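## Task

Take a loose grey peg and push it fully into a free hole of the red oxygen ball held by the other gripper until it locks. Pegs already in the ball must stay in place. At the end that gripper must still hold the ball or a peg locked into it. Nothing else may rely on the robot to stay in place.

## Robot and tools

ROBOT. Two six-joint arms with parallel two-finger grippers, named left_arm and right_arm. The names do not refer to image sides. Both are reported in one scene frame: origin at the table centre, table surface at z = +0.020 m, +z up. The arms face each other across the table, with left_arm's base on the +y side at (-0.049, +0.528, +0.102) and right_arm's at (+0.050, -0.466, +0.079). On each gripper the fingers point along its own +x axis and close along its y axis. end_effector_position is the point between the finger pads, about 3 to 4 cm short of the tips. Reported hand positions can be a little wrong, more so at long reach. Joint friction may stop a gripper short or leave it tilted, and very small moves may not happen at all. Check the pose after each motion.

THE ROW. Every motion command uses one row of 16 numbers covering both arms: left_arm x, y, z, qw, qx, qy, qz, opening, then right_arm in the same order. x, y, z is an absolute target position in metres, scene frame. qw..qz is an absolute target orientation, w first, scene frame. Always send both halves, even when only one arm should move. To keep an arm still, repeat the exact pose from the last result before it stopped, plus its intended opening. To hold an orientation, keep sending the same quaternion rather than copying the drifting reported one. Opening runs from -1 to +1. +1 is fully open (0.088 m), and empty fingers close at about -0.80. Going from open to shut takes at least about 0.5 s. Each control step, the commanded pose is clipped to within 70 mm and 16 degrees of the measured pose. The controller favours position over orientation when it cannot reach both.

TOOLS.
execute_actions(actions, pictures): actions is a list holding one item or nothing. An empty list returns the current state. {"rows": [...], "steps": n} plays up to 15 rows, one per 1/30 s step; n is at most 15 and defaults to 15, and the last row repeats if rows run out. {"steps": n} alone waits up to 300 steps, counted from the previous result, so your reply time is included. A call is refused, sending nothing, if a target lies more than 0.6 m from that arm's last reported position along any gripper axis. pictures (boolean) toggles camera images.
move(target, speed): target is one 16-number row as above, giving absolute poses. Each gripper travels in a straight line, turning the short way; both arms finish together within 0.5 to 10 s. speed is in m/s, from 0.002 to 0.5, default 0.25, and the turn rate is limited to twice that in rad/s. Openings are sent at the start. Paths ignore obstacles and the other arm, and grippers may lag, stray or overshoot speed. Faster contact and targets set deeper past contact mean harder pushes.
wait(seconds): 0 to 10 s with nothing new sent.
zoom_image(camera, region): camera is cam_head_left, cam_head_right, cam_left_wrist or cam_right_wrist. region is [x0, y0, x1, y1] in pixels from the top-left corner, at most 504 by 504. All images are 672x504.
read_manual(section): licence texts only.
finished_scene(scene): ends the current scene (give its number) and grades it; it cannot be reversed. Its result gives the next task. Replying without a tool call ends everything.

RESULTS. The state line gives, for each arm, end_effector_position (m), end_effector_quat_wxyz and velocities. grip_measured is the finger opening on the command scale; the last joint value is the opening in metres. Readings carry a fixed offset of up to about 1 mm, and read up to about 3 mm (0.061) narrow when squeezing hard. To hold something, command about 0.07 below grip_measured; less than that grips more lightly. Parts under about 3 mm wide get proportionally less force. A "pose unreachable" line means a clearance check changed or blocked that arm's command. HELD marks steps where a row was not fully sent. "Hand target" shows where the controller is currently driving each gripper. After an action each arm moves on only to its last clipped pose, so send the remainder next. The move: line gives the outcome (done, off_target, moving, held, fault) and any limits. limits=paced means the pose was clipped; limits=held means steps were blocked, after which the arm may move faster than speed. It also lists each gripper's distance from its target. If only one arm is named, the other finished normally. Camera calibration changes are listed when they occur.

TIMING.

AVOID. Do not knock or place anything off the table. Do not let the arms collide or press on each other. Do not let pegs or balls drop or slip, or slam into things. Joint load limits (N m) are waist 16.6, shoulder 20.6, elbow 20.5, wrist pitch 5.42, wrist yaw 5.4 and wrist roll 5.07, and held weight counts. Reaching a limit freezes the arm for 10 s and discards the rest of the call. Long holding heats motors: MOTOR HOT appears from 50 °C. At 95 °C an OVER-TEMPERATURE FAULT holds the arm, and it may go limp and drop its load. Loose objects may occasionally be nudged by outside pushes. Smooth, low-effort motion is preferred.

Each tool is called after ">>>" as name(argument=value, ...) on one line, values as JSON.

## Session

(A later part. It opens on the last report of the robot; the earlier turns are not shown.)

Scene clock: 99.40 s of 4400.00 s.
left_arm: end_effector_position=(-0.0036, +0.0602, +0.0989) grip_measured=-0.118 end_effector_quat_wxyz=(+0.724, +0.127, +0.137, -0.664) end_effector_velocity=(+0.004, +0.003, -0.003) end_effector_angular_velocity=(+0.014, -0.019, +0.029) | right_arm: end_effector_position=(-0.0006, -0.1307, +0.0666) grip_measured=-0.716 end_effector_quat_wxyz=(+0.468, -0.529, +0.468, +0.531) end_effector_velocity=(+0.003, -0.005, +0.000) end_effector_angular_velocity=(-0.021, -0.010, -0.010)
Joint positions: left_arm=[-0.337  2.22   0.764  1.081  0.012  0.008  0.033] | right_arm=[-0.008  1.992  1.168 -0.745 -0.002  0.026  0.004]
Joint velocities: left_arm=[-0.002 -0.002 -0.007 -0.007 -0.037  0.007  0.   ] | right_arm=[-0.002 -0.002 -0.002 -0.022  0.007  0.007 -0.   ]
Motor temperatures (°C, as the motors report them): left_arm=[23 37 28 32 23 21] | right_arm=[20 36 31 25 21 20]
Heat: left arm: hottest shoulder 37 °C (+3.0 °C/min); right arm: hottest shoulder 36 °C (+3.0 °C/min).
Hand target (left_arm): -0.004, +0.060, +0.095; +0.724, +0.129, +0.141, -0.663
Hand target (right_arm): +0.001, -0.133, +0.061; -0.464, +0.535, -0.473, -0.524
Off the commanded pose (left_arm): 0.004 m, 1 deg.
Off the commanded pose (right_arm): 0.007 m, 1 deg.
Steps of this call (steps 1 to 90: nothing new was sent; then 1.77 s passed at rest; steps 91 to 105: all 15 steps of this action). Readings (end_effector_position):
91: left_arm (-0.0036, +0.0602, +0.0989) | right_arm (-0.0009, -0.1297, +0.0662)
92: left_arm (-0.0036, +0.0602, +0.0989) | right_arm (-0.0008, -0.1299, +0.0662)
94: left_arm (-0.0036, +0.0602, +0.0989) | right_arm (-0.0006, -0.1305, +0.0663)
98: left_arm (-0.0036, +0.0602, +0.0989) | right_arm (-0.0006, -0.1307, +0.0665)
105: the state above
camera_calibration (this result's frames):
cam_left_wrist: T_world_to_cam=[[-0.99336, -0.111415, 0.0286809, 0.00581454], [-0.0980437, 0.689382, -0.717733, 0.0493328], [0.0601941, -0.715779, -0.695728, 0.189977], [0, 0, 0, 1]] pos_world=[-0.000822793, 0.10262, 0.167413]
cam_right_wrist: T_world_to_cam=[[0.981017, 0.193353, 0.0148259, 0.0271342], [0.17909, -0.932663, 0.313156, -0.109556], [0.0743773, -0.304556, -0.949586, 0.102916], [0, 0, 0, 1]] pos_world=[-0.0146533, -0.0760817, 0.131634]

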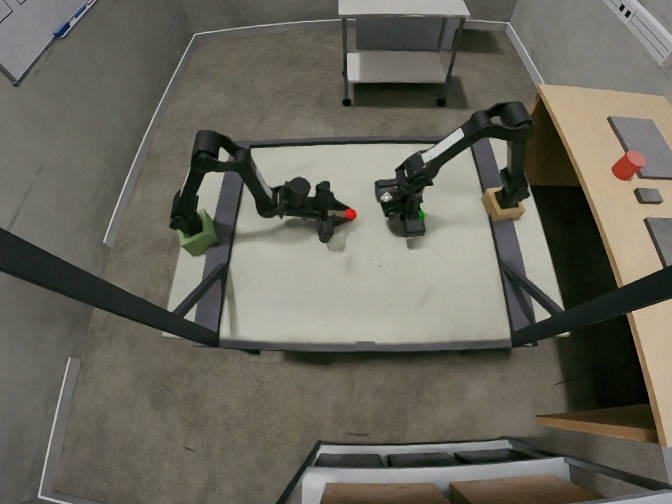

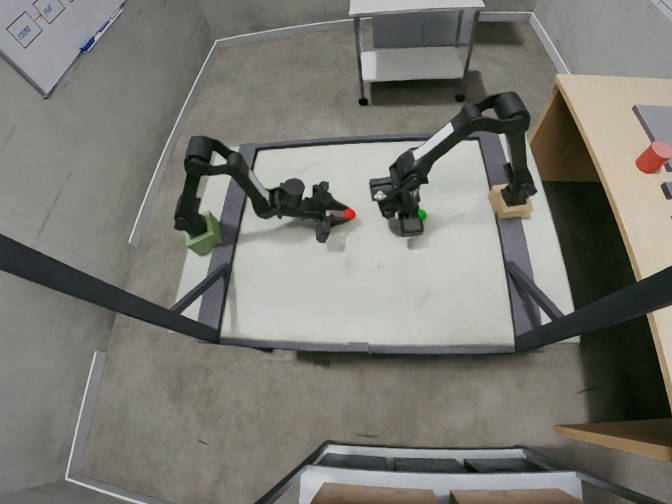

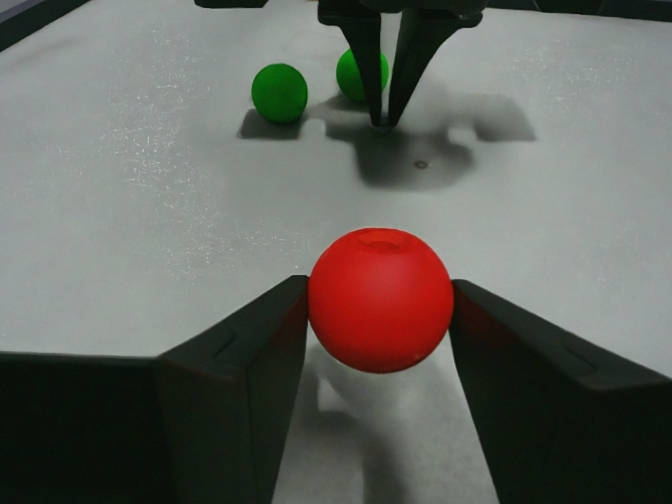

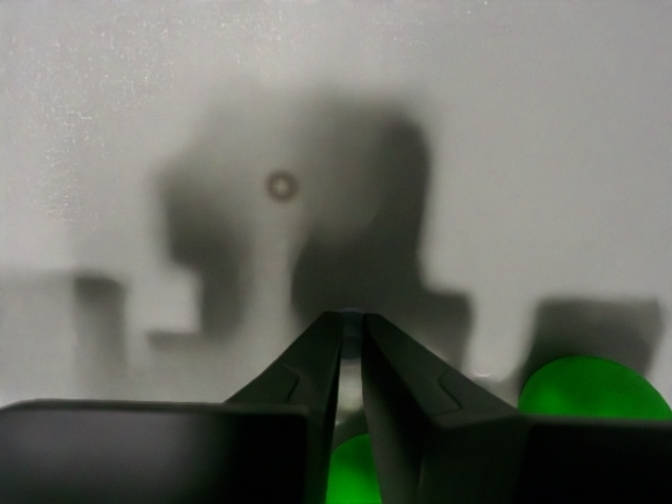

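>>> move(target=[-0.003, 0.04, 0.078, 0.7237, 0.1289, 0.1407, -0.6632, -0.19, -0.0005, -0.131, 0.15, 0.464, -0.5347, 0.473, 0.5245, -0.78], speed=0.1)

Scene clock: 103.00 s of 4400.00 s.
left_arm: end_effector_position=(-0.0020, +0.0409, +0.0831) grip_measured=-0.118 end_effector_quat_wxyz=(+0.724, +0.127, +0.137, -0.664) end_effector_velocity=(-0.000, -0.000, +0.000) end_effector_angular_velocity=(+0.001, +0.018, +0.012) | right_arm: end_effector_position=(-0.0003, -0.1326, +0.1461) grip_measured=-0.716 end_effector_quat_wxyz=(+0.461, -0.537, +0.476, +0.522) end_effector_velocity=(+0.002, -0.002, +0.001) end_effector_angular_velocity=(-0.016, -0.010, +0.005)
Joint positions: left_arm=[-0.338  2.315  0.86   1.08   0.01   0.007  0.033] | right_arm=[-0.008  1.883  1.363 -1.081 -0.002  0.026  0.004]
Joint velocities: left_arm=[-0.002 -0.002  0.002 -0.007 -0.007 -0.022 -0.   ] | right_arm=[-0.002  0.002  0.007 -0.022  0.007 -0.007 -0.   ]
Motor temperatures (°C, as the motors report them): left_arm=[23 37 28 32 23 21] | right_arm=[20 36 31 25 21 20]
Heat: left arm: hottest shoulder 37 °C (+3.0 °C/min); right arm: hottest shoulder 36 °C (+3.0 °C/min).
Hand target (left_arm): -0.003, +0.040, +0.078; +0.724, +0.129, +0.141, -0.663
Hand target (right_arm): -0.001, -0.131, +0.150; -0.464, +0.535, -0.473, -0.525
Off the commanded pose (left_arm): 0.005 m, 1 deg.
Off the commanded pose (right_arm): 0.004 m, 1 deg.
move: done
camera_calibration (this result's frames):
cam_left_wrist: T_world_to_cam=[[-0.993259, -0.112308, 0.0286959, 0.00580098], [-0.0986515, 0.689025, -0.717992, 0.051516], [0.0608641, -0.715983, -0.69546, 0.164968], [0, 0, 0, 1]] pos_world=[0.000803394, 0.0832698, 0.15155]
cam_right_wrist: T_world_to_cam=[[0.980949, 0.19381, 0.0133203, 0.0263252], [0.17749, -0.922, 0.344113, -0.13946], [0.0789738, -0.335193, -0.938834, 0.172229], [0, 0, 0, 1]] pos_world=[-0.0146724, -0.0759545, 0.209334]

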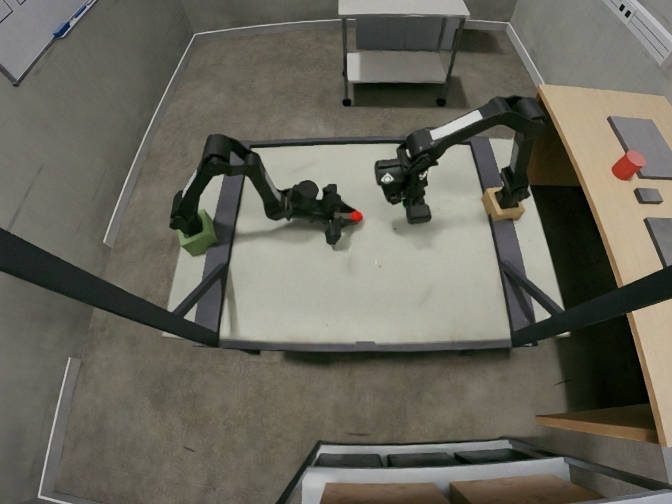

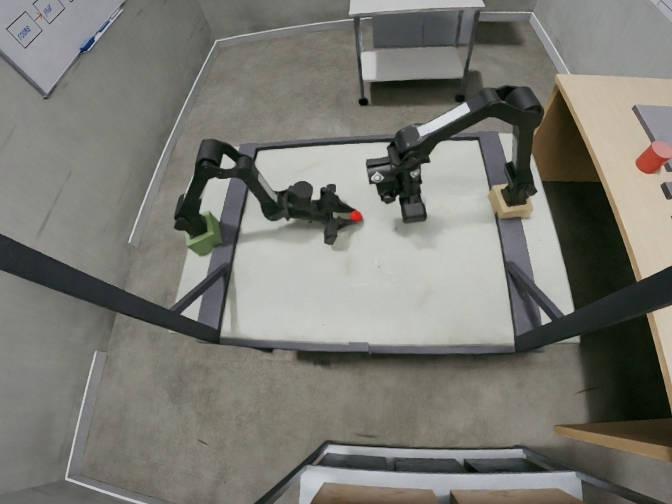

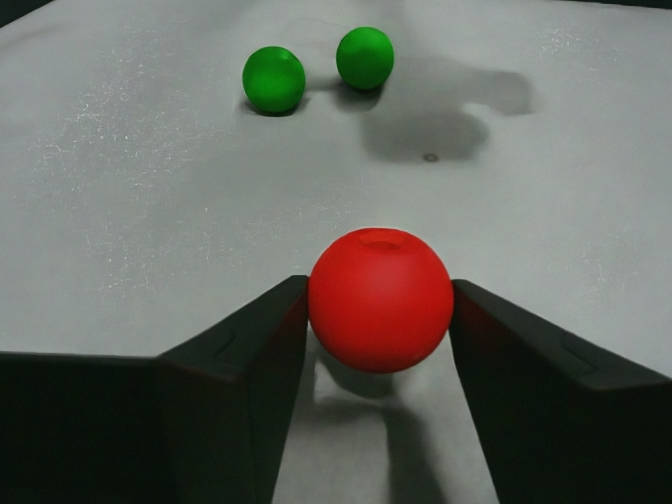

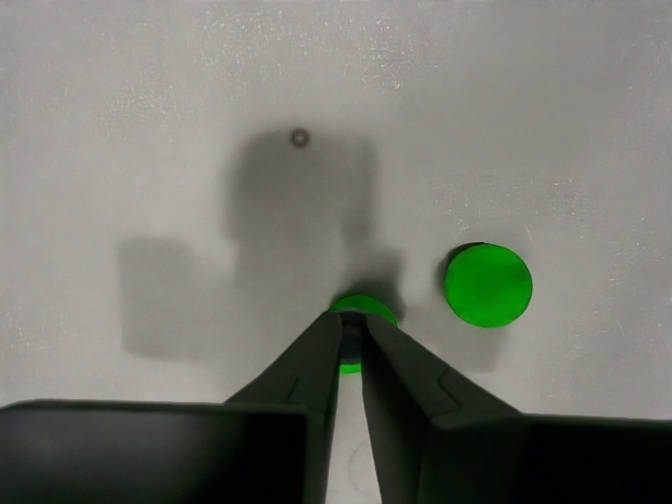

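>>> move(target=[-0.002, 0.0245, 0.064, 0.7237, 0.1289, 0.1407, -0.6632, -0.19, 0.006, -0.05, 0.15, 0.4767, 0.5128, 0.6464, -0.3031, -0.78], speed=0.5)

Scene clock: 118.23 s of 4400.00 s.
left_arm: end_effector_position=(-0.0007, +0.0251, +0.0697) grip_measured=-0.118 end_effector_quat_wxyz=(+0.724, +0.127, +0.136, -0.664) end_effector_velocity=(+0.000, -0.002, +0.006) end_effector_angular_velocity=(-0.016, -0.011, +0.002) | right_arm: end_effector_position=(+0.0069, -0.0516, +0.1527) grip_measured=-0.716 end_effector_quat_wxyz=(+0.475, +0.514, +0.648, -0.301) end_effector_velocity=(+0.004, -0.000, +0.001) end_effector_angular_velocity=(-0.000, -0.018, -0.018)
Joint positions: left_arm=[-0.339  2.391  0.942  1.074  0.009  0.007  0.033] | right_arm=[-0.045  1.857  1.289 -0.612  0.021  2.933  0.004]
Joint velocities: left_arm=[-0.002 -0.007  0.002  0.007 -0.007  0.007  0.   ] | right_arm=[-0.002 -0.002  0.002 -0.007  0.022  0.007  0.   ]
Motor temperatures (°C, as the motors report them): left_arm=[23 37 28 32 23 21] | right_arm=[20 39 32 24 21 20]
Heat: left arm: hottest shoulder 37 °C (+2.0 °C/min); right arm: hottest shoulder 39 °C (+5.0 °C/min).
Hand target (left_arm): -0.002, +0.025, +0.064; +0.724, +0.129, +0.141, -0.663
Hand target (right_arm): +0.006, -0.050, +0.150; +0.477, +0.513, +0.646, -0.303
Off the commanded pose (left_arm): 0.006 m, 1 deg.
Off the commanded pose (right_arm): 0.003 m, 0 deg.
After step 90, 8.73 s passed at rest.
move: done
camera_calibration (this result's frames):
cam_left_wrist: T_world_to_cam=[[-0.993249, -0.112372, 0.0287823, 0.00569077], [-0.0987117, 0.688468, -0.718517, 0.0529346], [0.0609258, -0.716508, -0.694913, 0.14427], [0, 0, 0, 1]] pos_world=[0.00208788, 0.067566, 0.138126]
cam_right_wrist: T_world_to_cam=[[-0.92663, -0.359905, -0.108746, 0.00664495], [-0.343507, 0.692844, 0.634011, -0.0256712], [-0.15284, 0.624848, -0.76564, 0.22972], [0, 0, 0, 1]] pos_world=[0.0324494, -0.123362, 0.192881]

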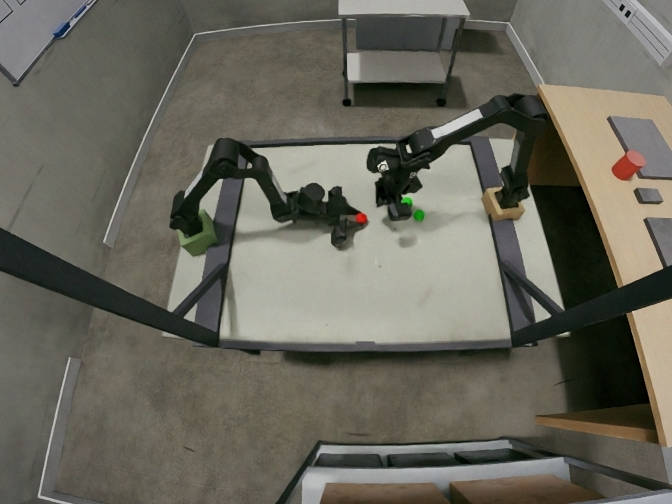

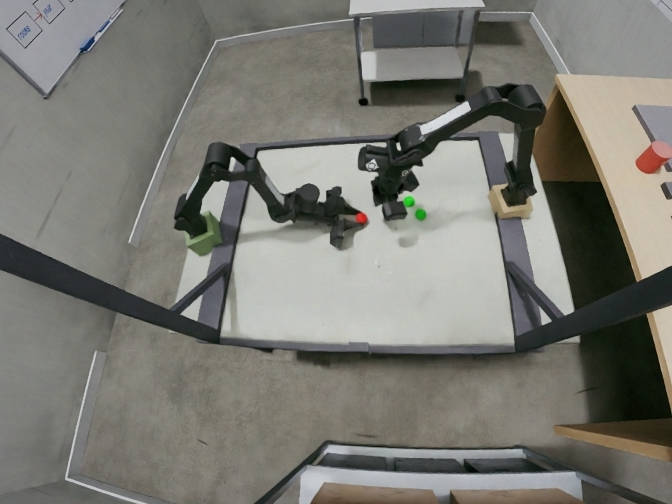

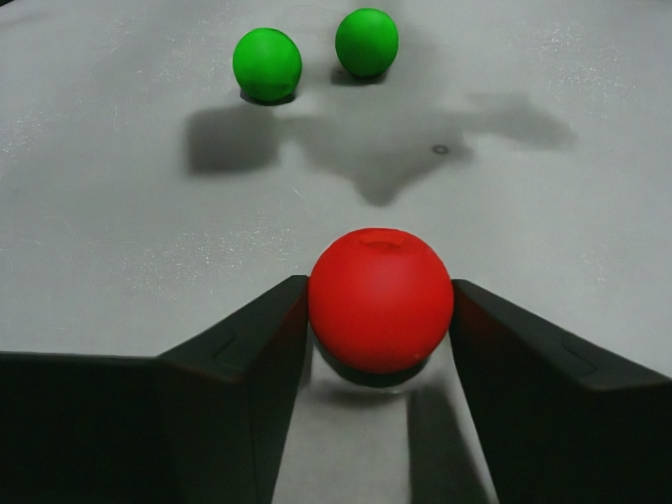

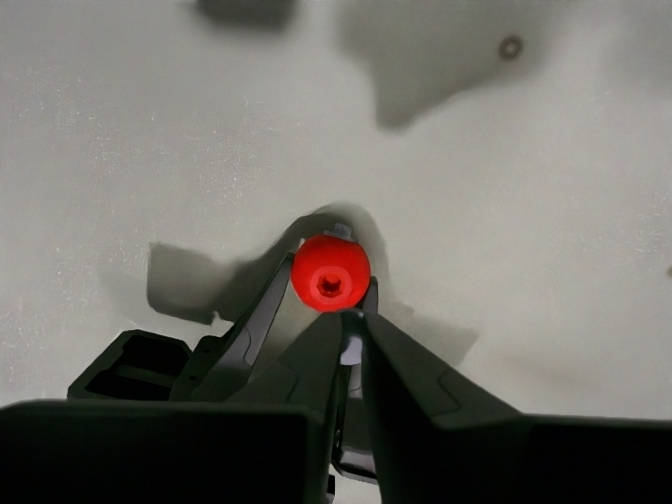

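>>> move(target=[-0.002, 0.0245, 0.056, 0.7237, 0.1289, 0.1407, -0.6632, -0.19, 0.005, -0.032, 0.12, 0.4767, 0.5128, 0.6464, -0.3031, -0.78], speed=0.04)

>>> zoom_image(camera="cam_right_wrist", region=[260, 200, 420, 360])

Scene clock: 122.30 s of 4400.00 s.
left_arm: end_effector_position=(-0.0005, +0.0235, +0.0646) grip_measured=-0.118 end_effector_quat_wxyz=(+0.725, +0.125, +0.134, -0.664) end_effector_velocity=(-0.000, -0.001, +0.005) end_effector_angular_velocity=(-0.022, +0.002, +0.007) | right_arm: end_effector_position=(+0.0050, -0.0343, +0.1231) grip_measured=-0.716 end_effector_quat_wxyz=(+0.476, +0.514, +0.647, -0.302) end_effector_velocity=(+0.002, +0.001, +0.003) end_effector_angular_velocity=(+0.003, -0.004, -0.012)
Joint positions: left_arm=[-0.339  2.417  0.953  1.096  0.009  0.006  0.033] | right_arm=[-0.045  1.962  1.307 -0.528  0.022  2.934  0.004]
Joint velocities: left_arm=[-0.002 -0.002 -0.002  0.022 -0.007 -0.007 -0.   ] | right_arm=[-0.002 -0.002  0.007 -0.007  0.007  0.007 -0.   ]
Motor temperatures (°C, as the motors report them): left_arm=[23 38 28 32 23 21] | right_arm=[20 39 32 25 21 20]
Heat: left arm: hottest shoulder 38 °C (+3.0 °C/min); right arm: hottest shoulder 39 °C (+5.0 °C/min).
Hand target (left_arm): -0.002, +0.025, +0.056; +0.724, +0.129, +0.141, -0.663
Hand target (right_arm): +0.005, -0.032, +0.120; +0.477, +0.513, +0.646, -0.303
Off the commanded pose (left_arm): 0.009 m, 1 deg.
Off the commanded pose (right_arm): 0.004 m, 0 deg.
move: off_target (left_arm)
camera_calibration (this result's frames):
cam_left_wrist: T_world_to_cam=[[-0.993242, -0.112322, 0.0292327, 0.00578235], [-0.0986048, 0.68378, -0.722995, 0.0508161], [0.0612192, -0.720991, -0.690235, 0.139411], [0, 0, 0, 1]] pos_world=[0.00221937, 0.0664163, 0.132797]
cam_right_wrist: T_world_to_cam=[[-0.926897, -0.359402, -0.108133, 0.00787348], [-0.343144, 0.694801, 0.632063, -0.0192865], [-0.152034, 0.622962, -0.767336, 0.196043], [0, 0, 0, 1]] pos_world=[0.0304851, -0.105897, 0.163472]

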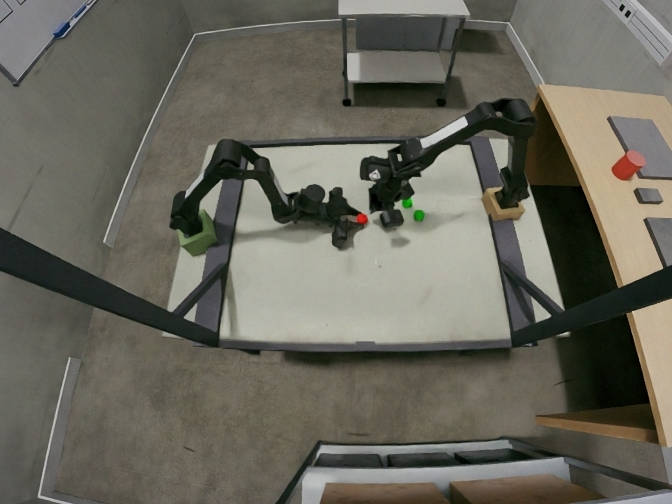

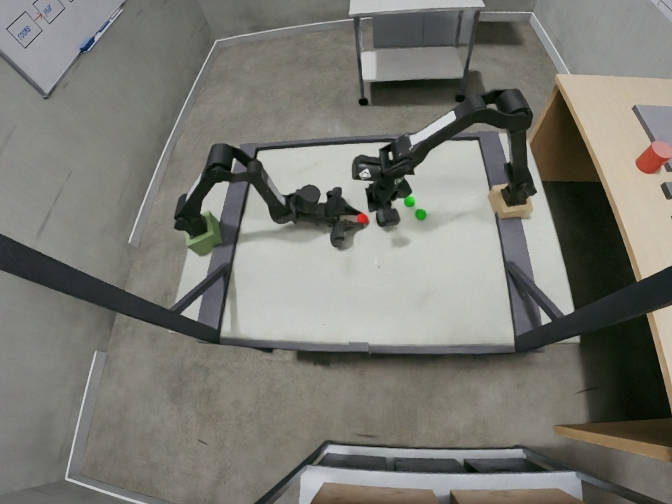

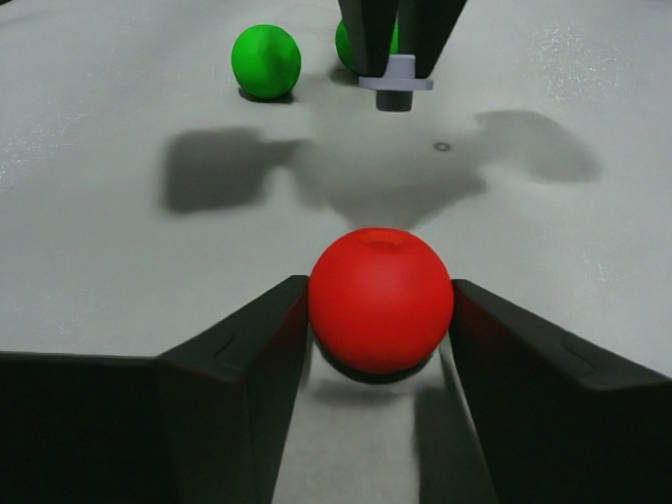

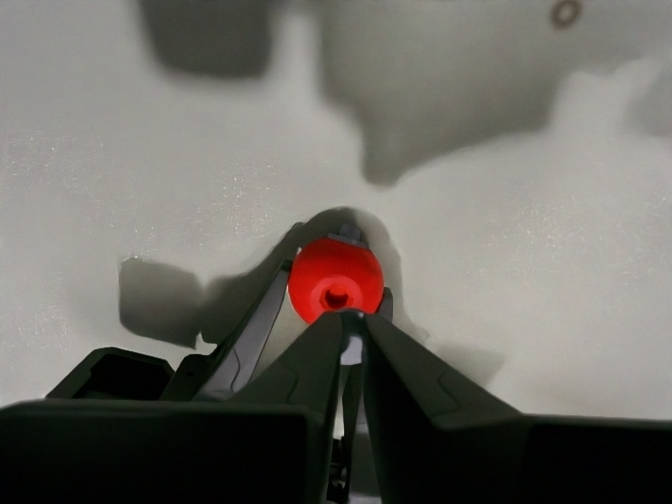

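Region (260, 200, 420, 360) of cam_right_wrist's 672x504 image, scaled by 3.150, with more detail than that image has.

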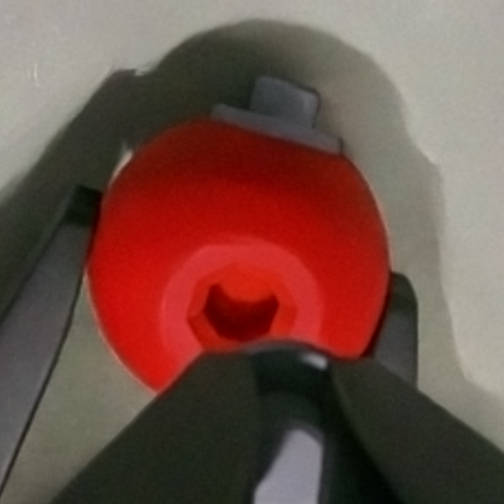

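>>> move(target=[-0.002, 0.0245, 0.056, 0.7237, 0.1289, 0.1407, -0.6632, -0.19, 0.0062, -0.024, 0.0995, 0.4767, 0.5128, 0.6464, -0.3031, -0.78], speed=0.04)

>>> zoom_image(camera="cam_left_wrist", region=[320, 140, 440, 260])

>>> zoom_image(camera="cam_right_wrist", region=[290, 250, 410, 350])

Scene clock: 135.30 s of 4400.00 s.
left_arm: end_effector_position=(-0.0005, +0.0234, +0.0648) grip_measured=-0.118 end_effector_quat_wxyz=(+0.725, +0.124, +0.134, -0.664) end_effector_velocity=(-0.003, +0.002, -0.002) end_effector_angular_velocity=(+0.011, +0.019, +0.007) | right_arm: end_effector_position=(+0.0057, -0.0257, +0.1033) grip_measured=-0.716 end_effector_quat_wxyz=(+0.475, +0.514, +0.647, -0.301) end_effector_velocity=(+0.000, -0.002, -0.000) end_effector_angular_velocity=(-0.008, +0.009, -0.006)
Joint positions: left_arm=[-0.339  2.417  0.953  1.096  0.009  0.006  0.033] | right_arm=[-0.049  2.022  1.308 -0.468  0.022  2.931  0.004]
Joint velocities: left_arm=[-0.007 -0.002 -0.007 -0.007 -0.007 -0.022  0.   ] | right_arm=[-0.002 -0.002 -0.002 -0.007 -0.007  0.007 -0.   ]
Motor temperatures (°C, as the motors report them): left_arm=[23 38 28 33 23 21] | right_arm=[20 39 33 25 21 20]
Heat: left arm: hottest shoulder 38 °C (+2.0 °C/min); right arm: hottest shoulder 39 °C (+3.0 °C/min).
Hand target (left_arm): -0.002, +0.025, +0.056; +0.724, +0.129, +0.141, -0.663
Hand target (right_arm): +0.006, -0.024, +0.099; +0.477, +0.513, +0.646, -0.303
Off the commanded pose (left_arm): 0.009 m, 1 deg.
Off the commanded pose (right_arm): 0.004 m, 0 deg.
After step 90, 9.03 s passed at rest.
move: off_target (left_arm)
camera_calibration (this result's frames):
cam_left_wrist: T_world_to_cam=[[-0.993244, -0.112299, 0.0292439, 0.00577569], [-0.0985509, 0.683231, -0.723521, 0.0510167], [0.0612707, -0.721515, -0.689683, 0.139451], [0, 0, 0, 1]] pos_world=[0.00222014, 0.0664085, 0.13292]
cam_right_wrist: T_world_to_cam=[[-0.927287, -0.357985, -0.109478, 0.0096616], [-0.342745, 0.694269, 0.632863, -0.012523], [-0.150548, 0.624369, -0.766485, 0.175554], [0, 0, 0, 1]] pos_world=[0.0310962, -0.0974573, 0.143542]

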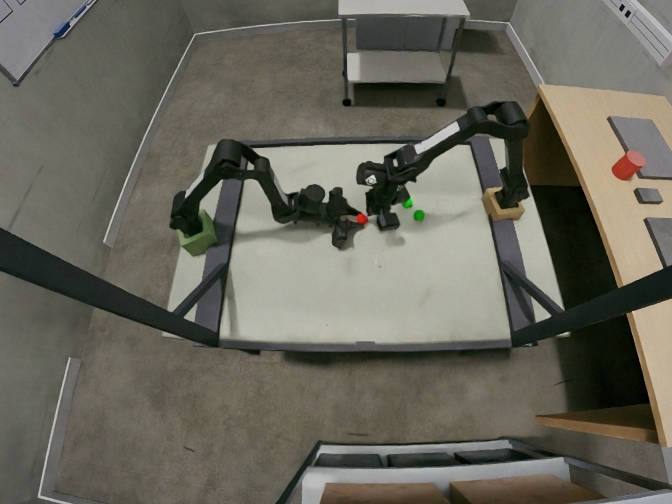

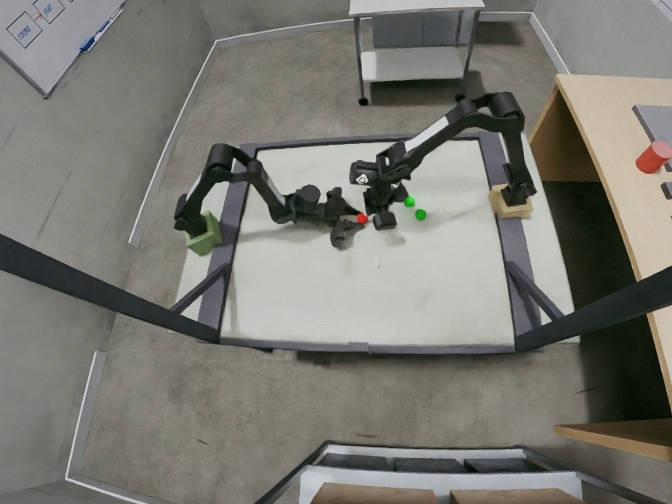

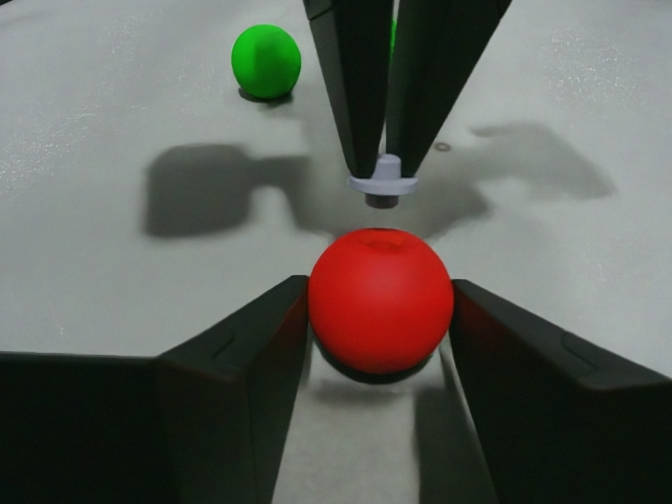

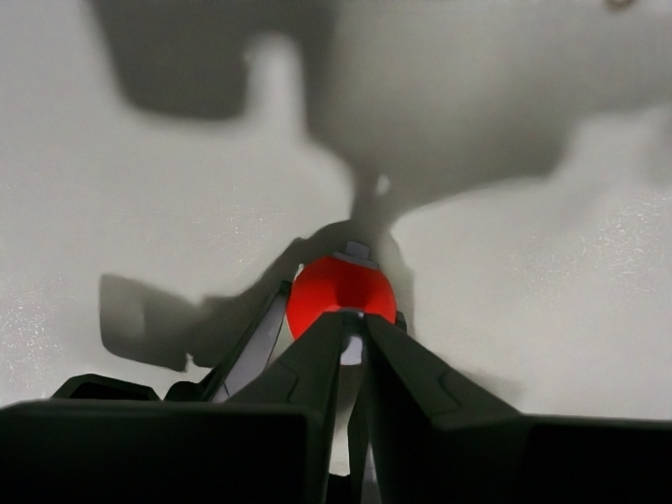

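Region (320, 140, 440, 260) of cam_left_wrist's 672x504 image, scaled by 4.200, with more detail than that image has.

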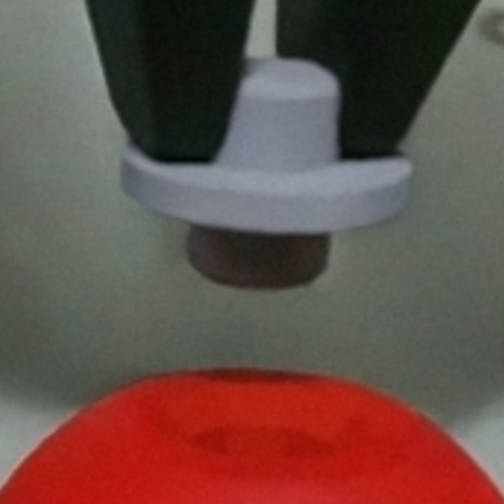

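Region (290, 250, 410, 350) of cam_right_wrist's 672x504 image, scaled by 4.200, with more detail than that image has.

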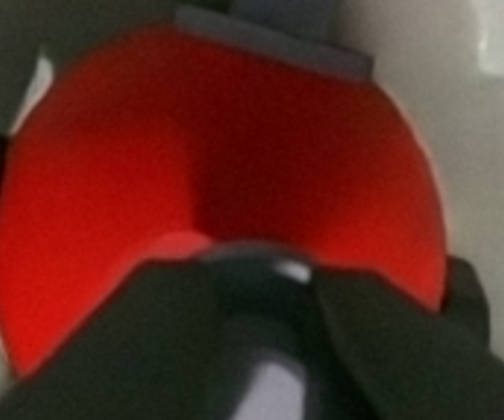

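>>> move(target=[-0.002, 0.0245, 0.056, 0.7237, 0.1289, 0.1407, -0.6632, -0.19, 0.0058, -0.0203, 0.0995, 0.4767, 0.5128, 0.6464, -0.3031, -0.78], speed=0.02)

>>> zoom_image(camera="cam_left_wrist", region=[320, 140, 440, 260])

>>> zoom_image(camera="cam_right_wrist", region=[290, 250, 410, 350])

Scene clock: 169.83 s of 4400.00 s.
left_arm: end_effector_position=(-0.0005, +0.0234, +0.0648) grip_measured=-0.118 end_effector_quat_wxyz=(+0.725, +0.124, +0.134, -0.664) end_effector_velocity=(-0.000, +0.003, -0.002) end_effector_angular_velocity=(+0.013, -0.008, +0.002) | right_arm: end_effector_position=(+0.0053, -0.0215, +0.1037) grip_measured=-0.716 end_effector_quat_wxyz=(+0.474, +0.515, +0.648, -0.300) end_effector_velocity=(-0.005, +0.001, +0.003) end_effector_angular_velocity=(-0.001, +0.031, +0.018)
Joint positions: left_arm=[-0.339  2.417  0.953  1.096  0.009  0.006  0.033] | right_arm=[-0.049  2.034  1.326 -0.471  0.022  2.931  0.004]
Joint velocities: left_arm=[-0.002 -0.002 -0.007 -0.007 -0.007  0.007  0.   ] | right_arm=[-0.002 -0.002  0.007 -0.007 -0.037 -0.007 -0.   ]
Motor temperatures (°C, as the motors report them): left_arm=[23 38 28 33 23 21] | right_arm=[20 40 34 25 21 20]
Heat: left arm: hottest shoulder 38 °C (+1.0 °C/min); right arm: hottest shoulder 40 °C (+2.0 °C/min).
Hand target (left_arm): -0.002, +0.025, +0.056; +0.724, +0.129, +0.141, -0.663
Hand target (right_arm): +0.006, -0.020, +0.100; +0.477, +0.513, +0.646, -0.303
Off the commanded pose (left_arm): 0.009 m, 1 deg.
Off the commanded pose (right_arm): 0.004 m, 1 deg.
After step 90, 30.80 s passed at rest.
move: off_target (left_arm)
camera_calibration (this result's frames):
cam_left_wrist: T_world_to_cam=[[-0.993244, -0.112299, 0.0292439, 0.00577569], [-0.0985509, 0.683231, -0.723521, 0.0510167], [0.0612707, -0.721515, -0.689683, 0.139451], [0, 0, 0, 1]] pos_world=[0.00222014, 0.0664085, 0.13292]
cam_right_wrist: T_world_to_cam=[[-0.927327, -0.35761, -0.110357, 0.0108864], [-0.342511, 0.692105, 0.635356, -0.0161406], [-0.150831, 0.626981, -0.764293, 0.172967], [0, 0, 0, 1]] pos_world=[0.0306556, -0.0933828, 0.143654]

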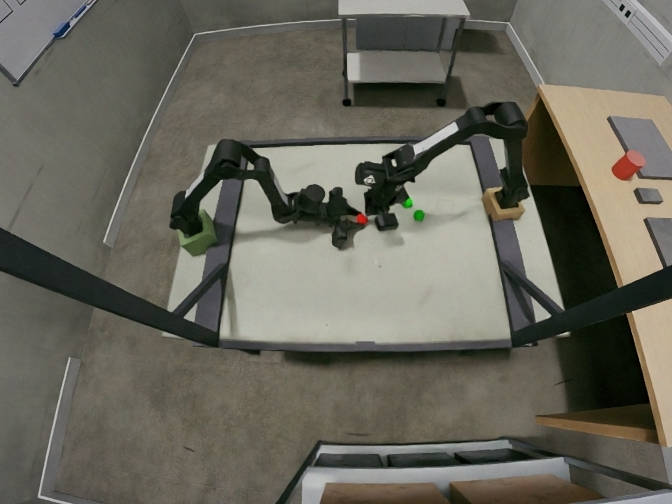

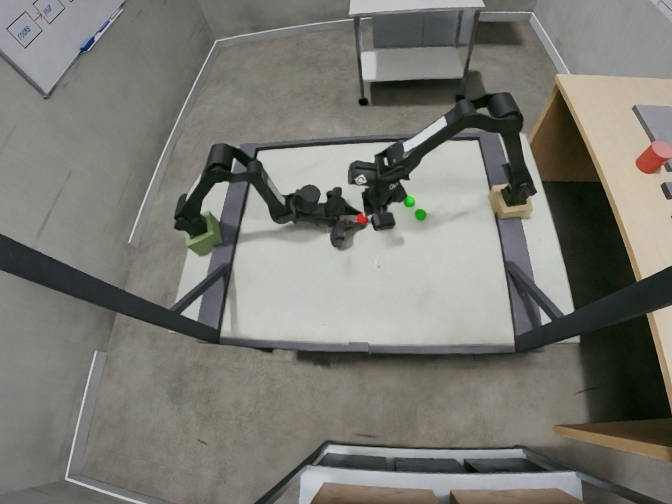

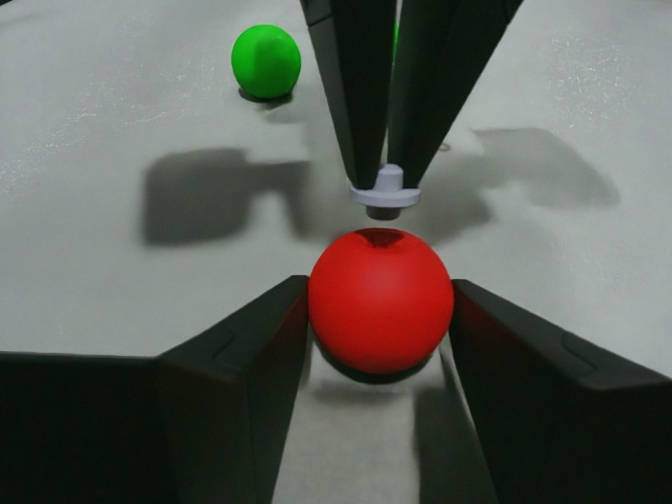

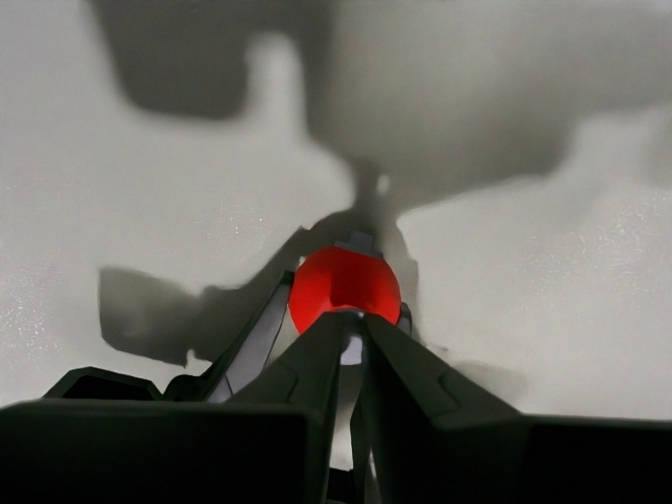

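Region (320, 140, 440, 260) of cam_left_wrist's 672x504 image, scaled by 4.200, with more detail than that image has.

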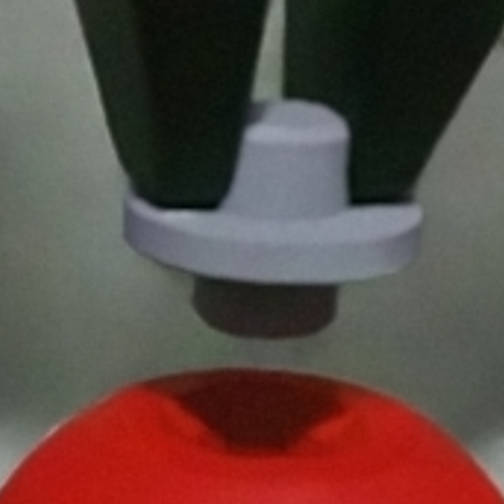

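Region (290, 250, 410, 350) of cam_right_wrist's 672x504 image, scaled by 4.200, with more detail than that image has.

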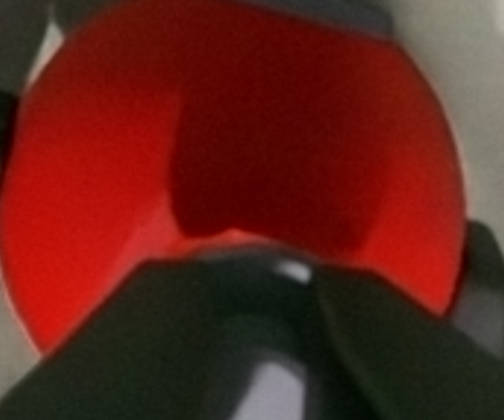

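>>> move(target=[-0.002, 0.0245, 0.056, 0.7237, 0.1289, 0.1407, -0.6632, -0.19, 0.0055, -0.0175, 0.0963, 0.4767, 0.5128, 0.6464, -0.3031, -0.78], speed=0.02)

>>> zoom_image(camera="cam_left_wrist", region=[320, 160, 440, 280])

>>> zoom_image(camera="cam_right_wrist", region=[290, 250, 410, 350])

Scene clock: 183.20 s of 4400.00 s.
left_arm: end_effector_position=(-0.0007, +0.0234, +0.0649) grip_measured=-0.118 end_effector_quat_wxyz=(+0.725, +0.124, +0.134, -0.664) end_effector_velocity=(-0.000, +0.001, -0.001) end_effector_angular_velocity=(+0.007, +0.005, +0.007) | right_arm: end_effector_position=(+0.0050, -0.0193, +0.1003) grip_measured=-0.716 end_effector_quat_wxyz=(+0.475, +0.514, +0.647, -0.301) end_effector_velocity=(+0.002, -0.001, -0.001) end_effector_angular_velocity=(-0.006, -0.010, +0.002)
Joint positions: left_arm=[-0.339  2.417  0.953  1.097  0.009  0.006  0.033] | right_arm=[-0.049  2.049  1.336 -0.468  0.022  2.931  0.004]
Joint velocities: left_arm=[-0.002 -0.002 -0.002 -0.007 -0.007 -0.007 -0.   ] | right_arm=[-0.002  0.002  0.002 -0.007  0.007 -0.007 -0.   ]
Motor temperatures (°C, as the motors report them): left_arm=[23 38 28 33 23 21] | right_arm=[20 41 34 25 21 20]
Heat: left arm: hottest shoulder 38 °C (+0.0 °C/min); right arm: hottest shoulder 41 °C (+2.0 °C/min).
Hand target (left_arm): -0.002, +0.025, +0.056; +0.724, +0.129, +0.141, -0.663
Hand target (right_arm): +0.006, -0.018, +0.096; +0.477, +0.513, +0.646, -0.303
Off the commanded pose (left_arm): 0.009 m, 1 deg.
Off the commanded pose (right_arm): 0.004 m, 0 deg.
After step 90, 9.63 s passed at rest.
move: off_target (left_arm)
camera_calibration (this result's frames):
cam_left_wrist: T_world_to_cam=[[-0.993288, -0.111909, 0.0292495, 0.00557009], [-0.0982633, 0.682994, -0.723784, 0.0511099], [0.061021, -0.7218, -0.689406, 0.13947], [0, 0, 0, 1]] pos_world=[0.00204432, 0.0663852, 0.132981]
cam_right_wrist: T_world_to_cam=[[-0.927287, -0.357985, -0.109478, 0.0109898], [-0.342745, 0.694269, 0.632863, -0.0153153], [-0.150548, 0.624369, -0.766485, 0.169102], [0, 0, 0, 1]] pos_world=[0.0303995, -0.0910149, 0.14051]

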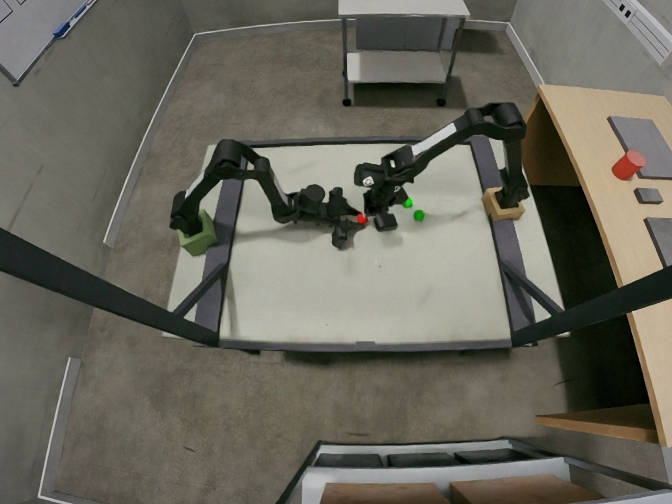

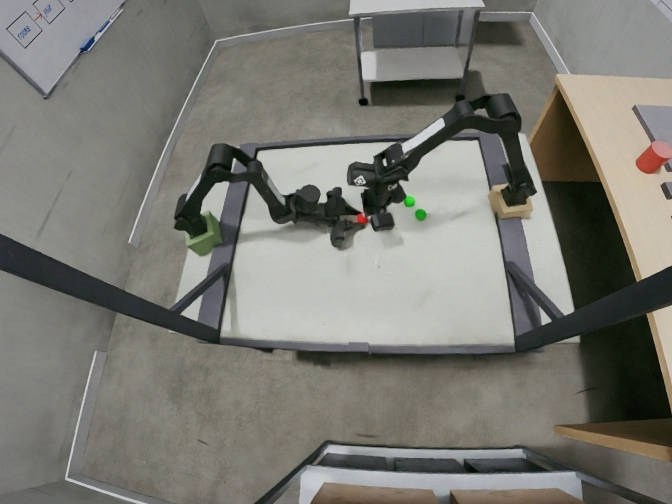

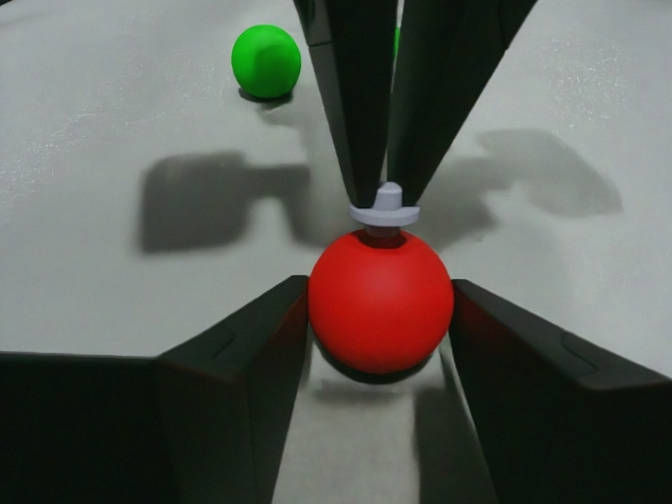

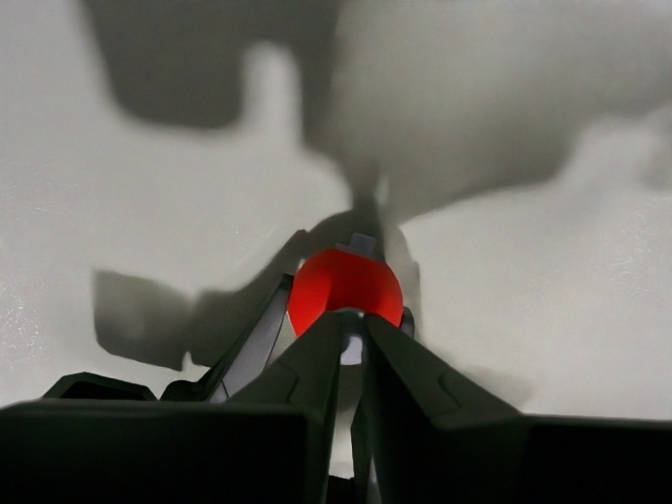

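Region (320, 160, 440, 280) of cam_left_wrist's 672x504 image, scaled by 4.200, with more detail than that image has.

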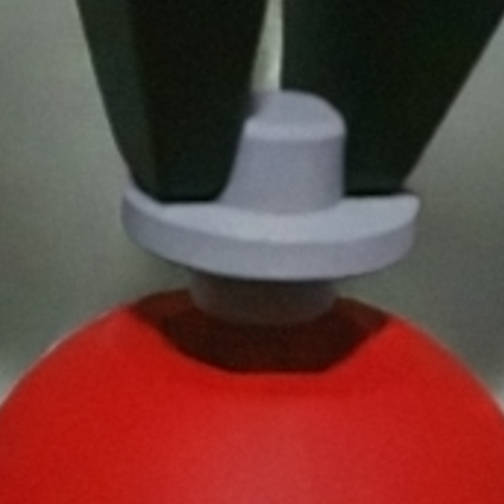

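Region (290, 250, 410, 350) of cam_right_wrist's 672x504 image, scaled by 4.200, with more detail than that image has.

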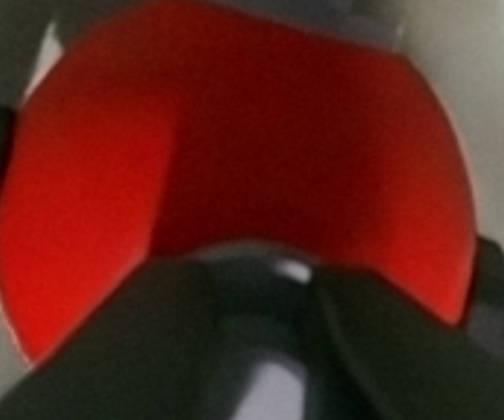

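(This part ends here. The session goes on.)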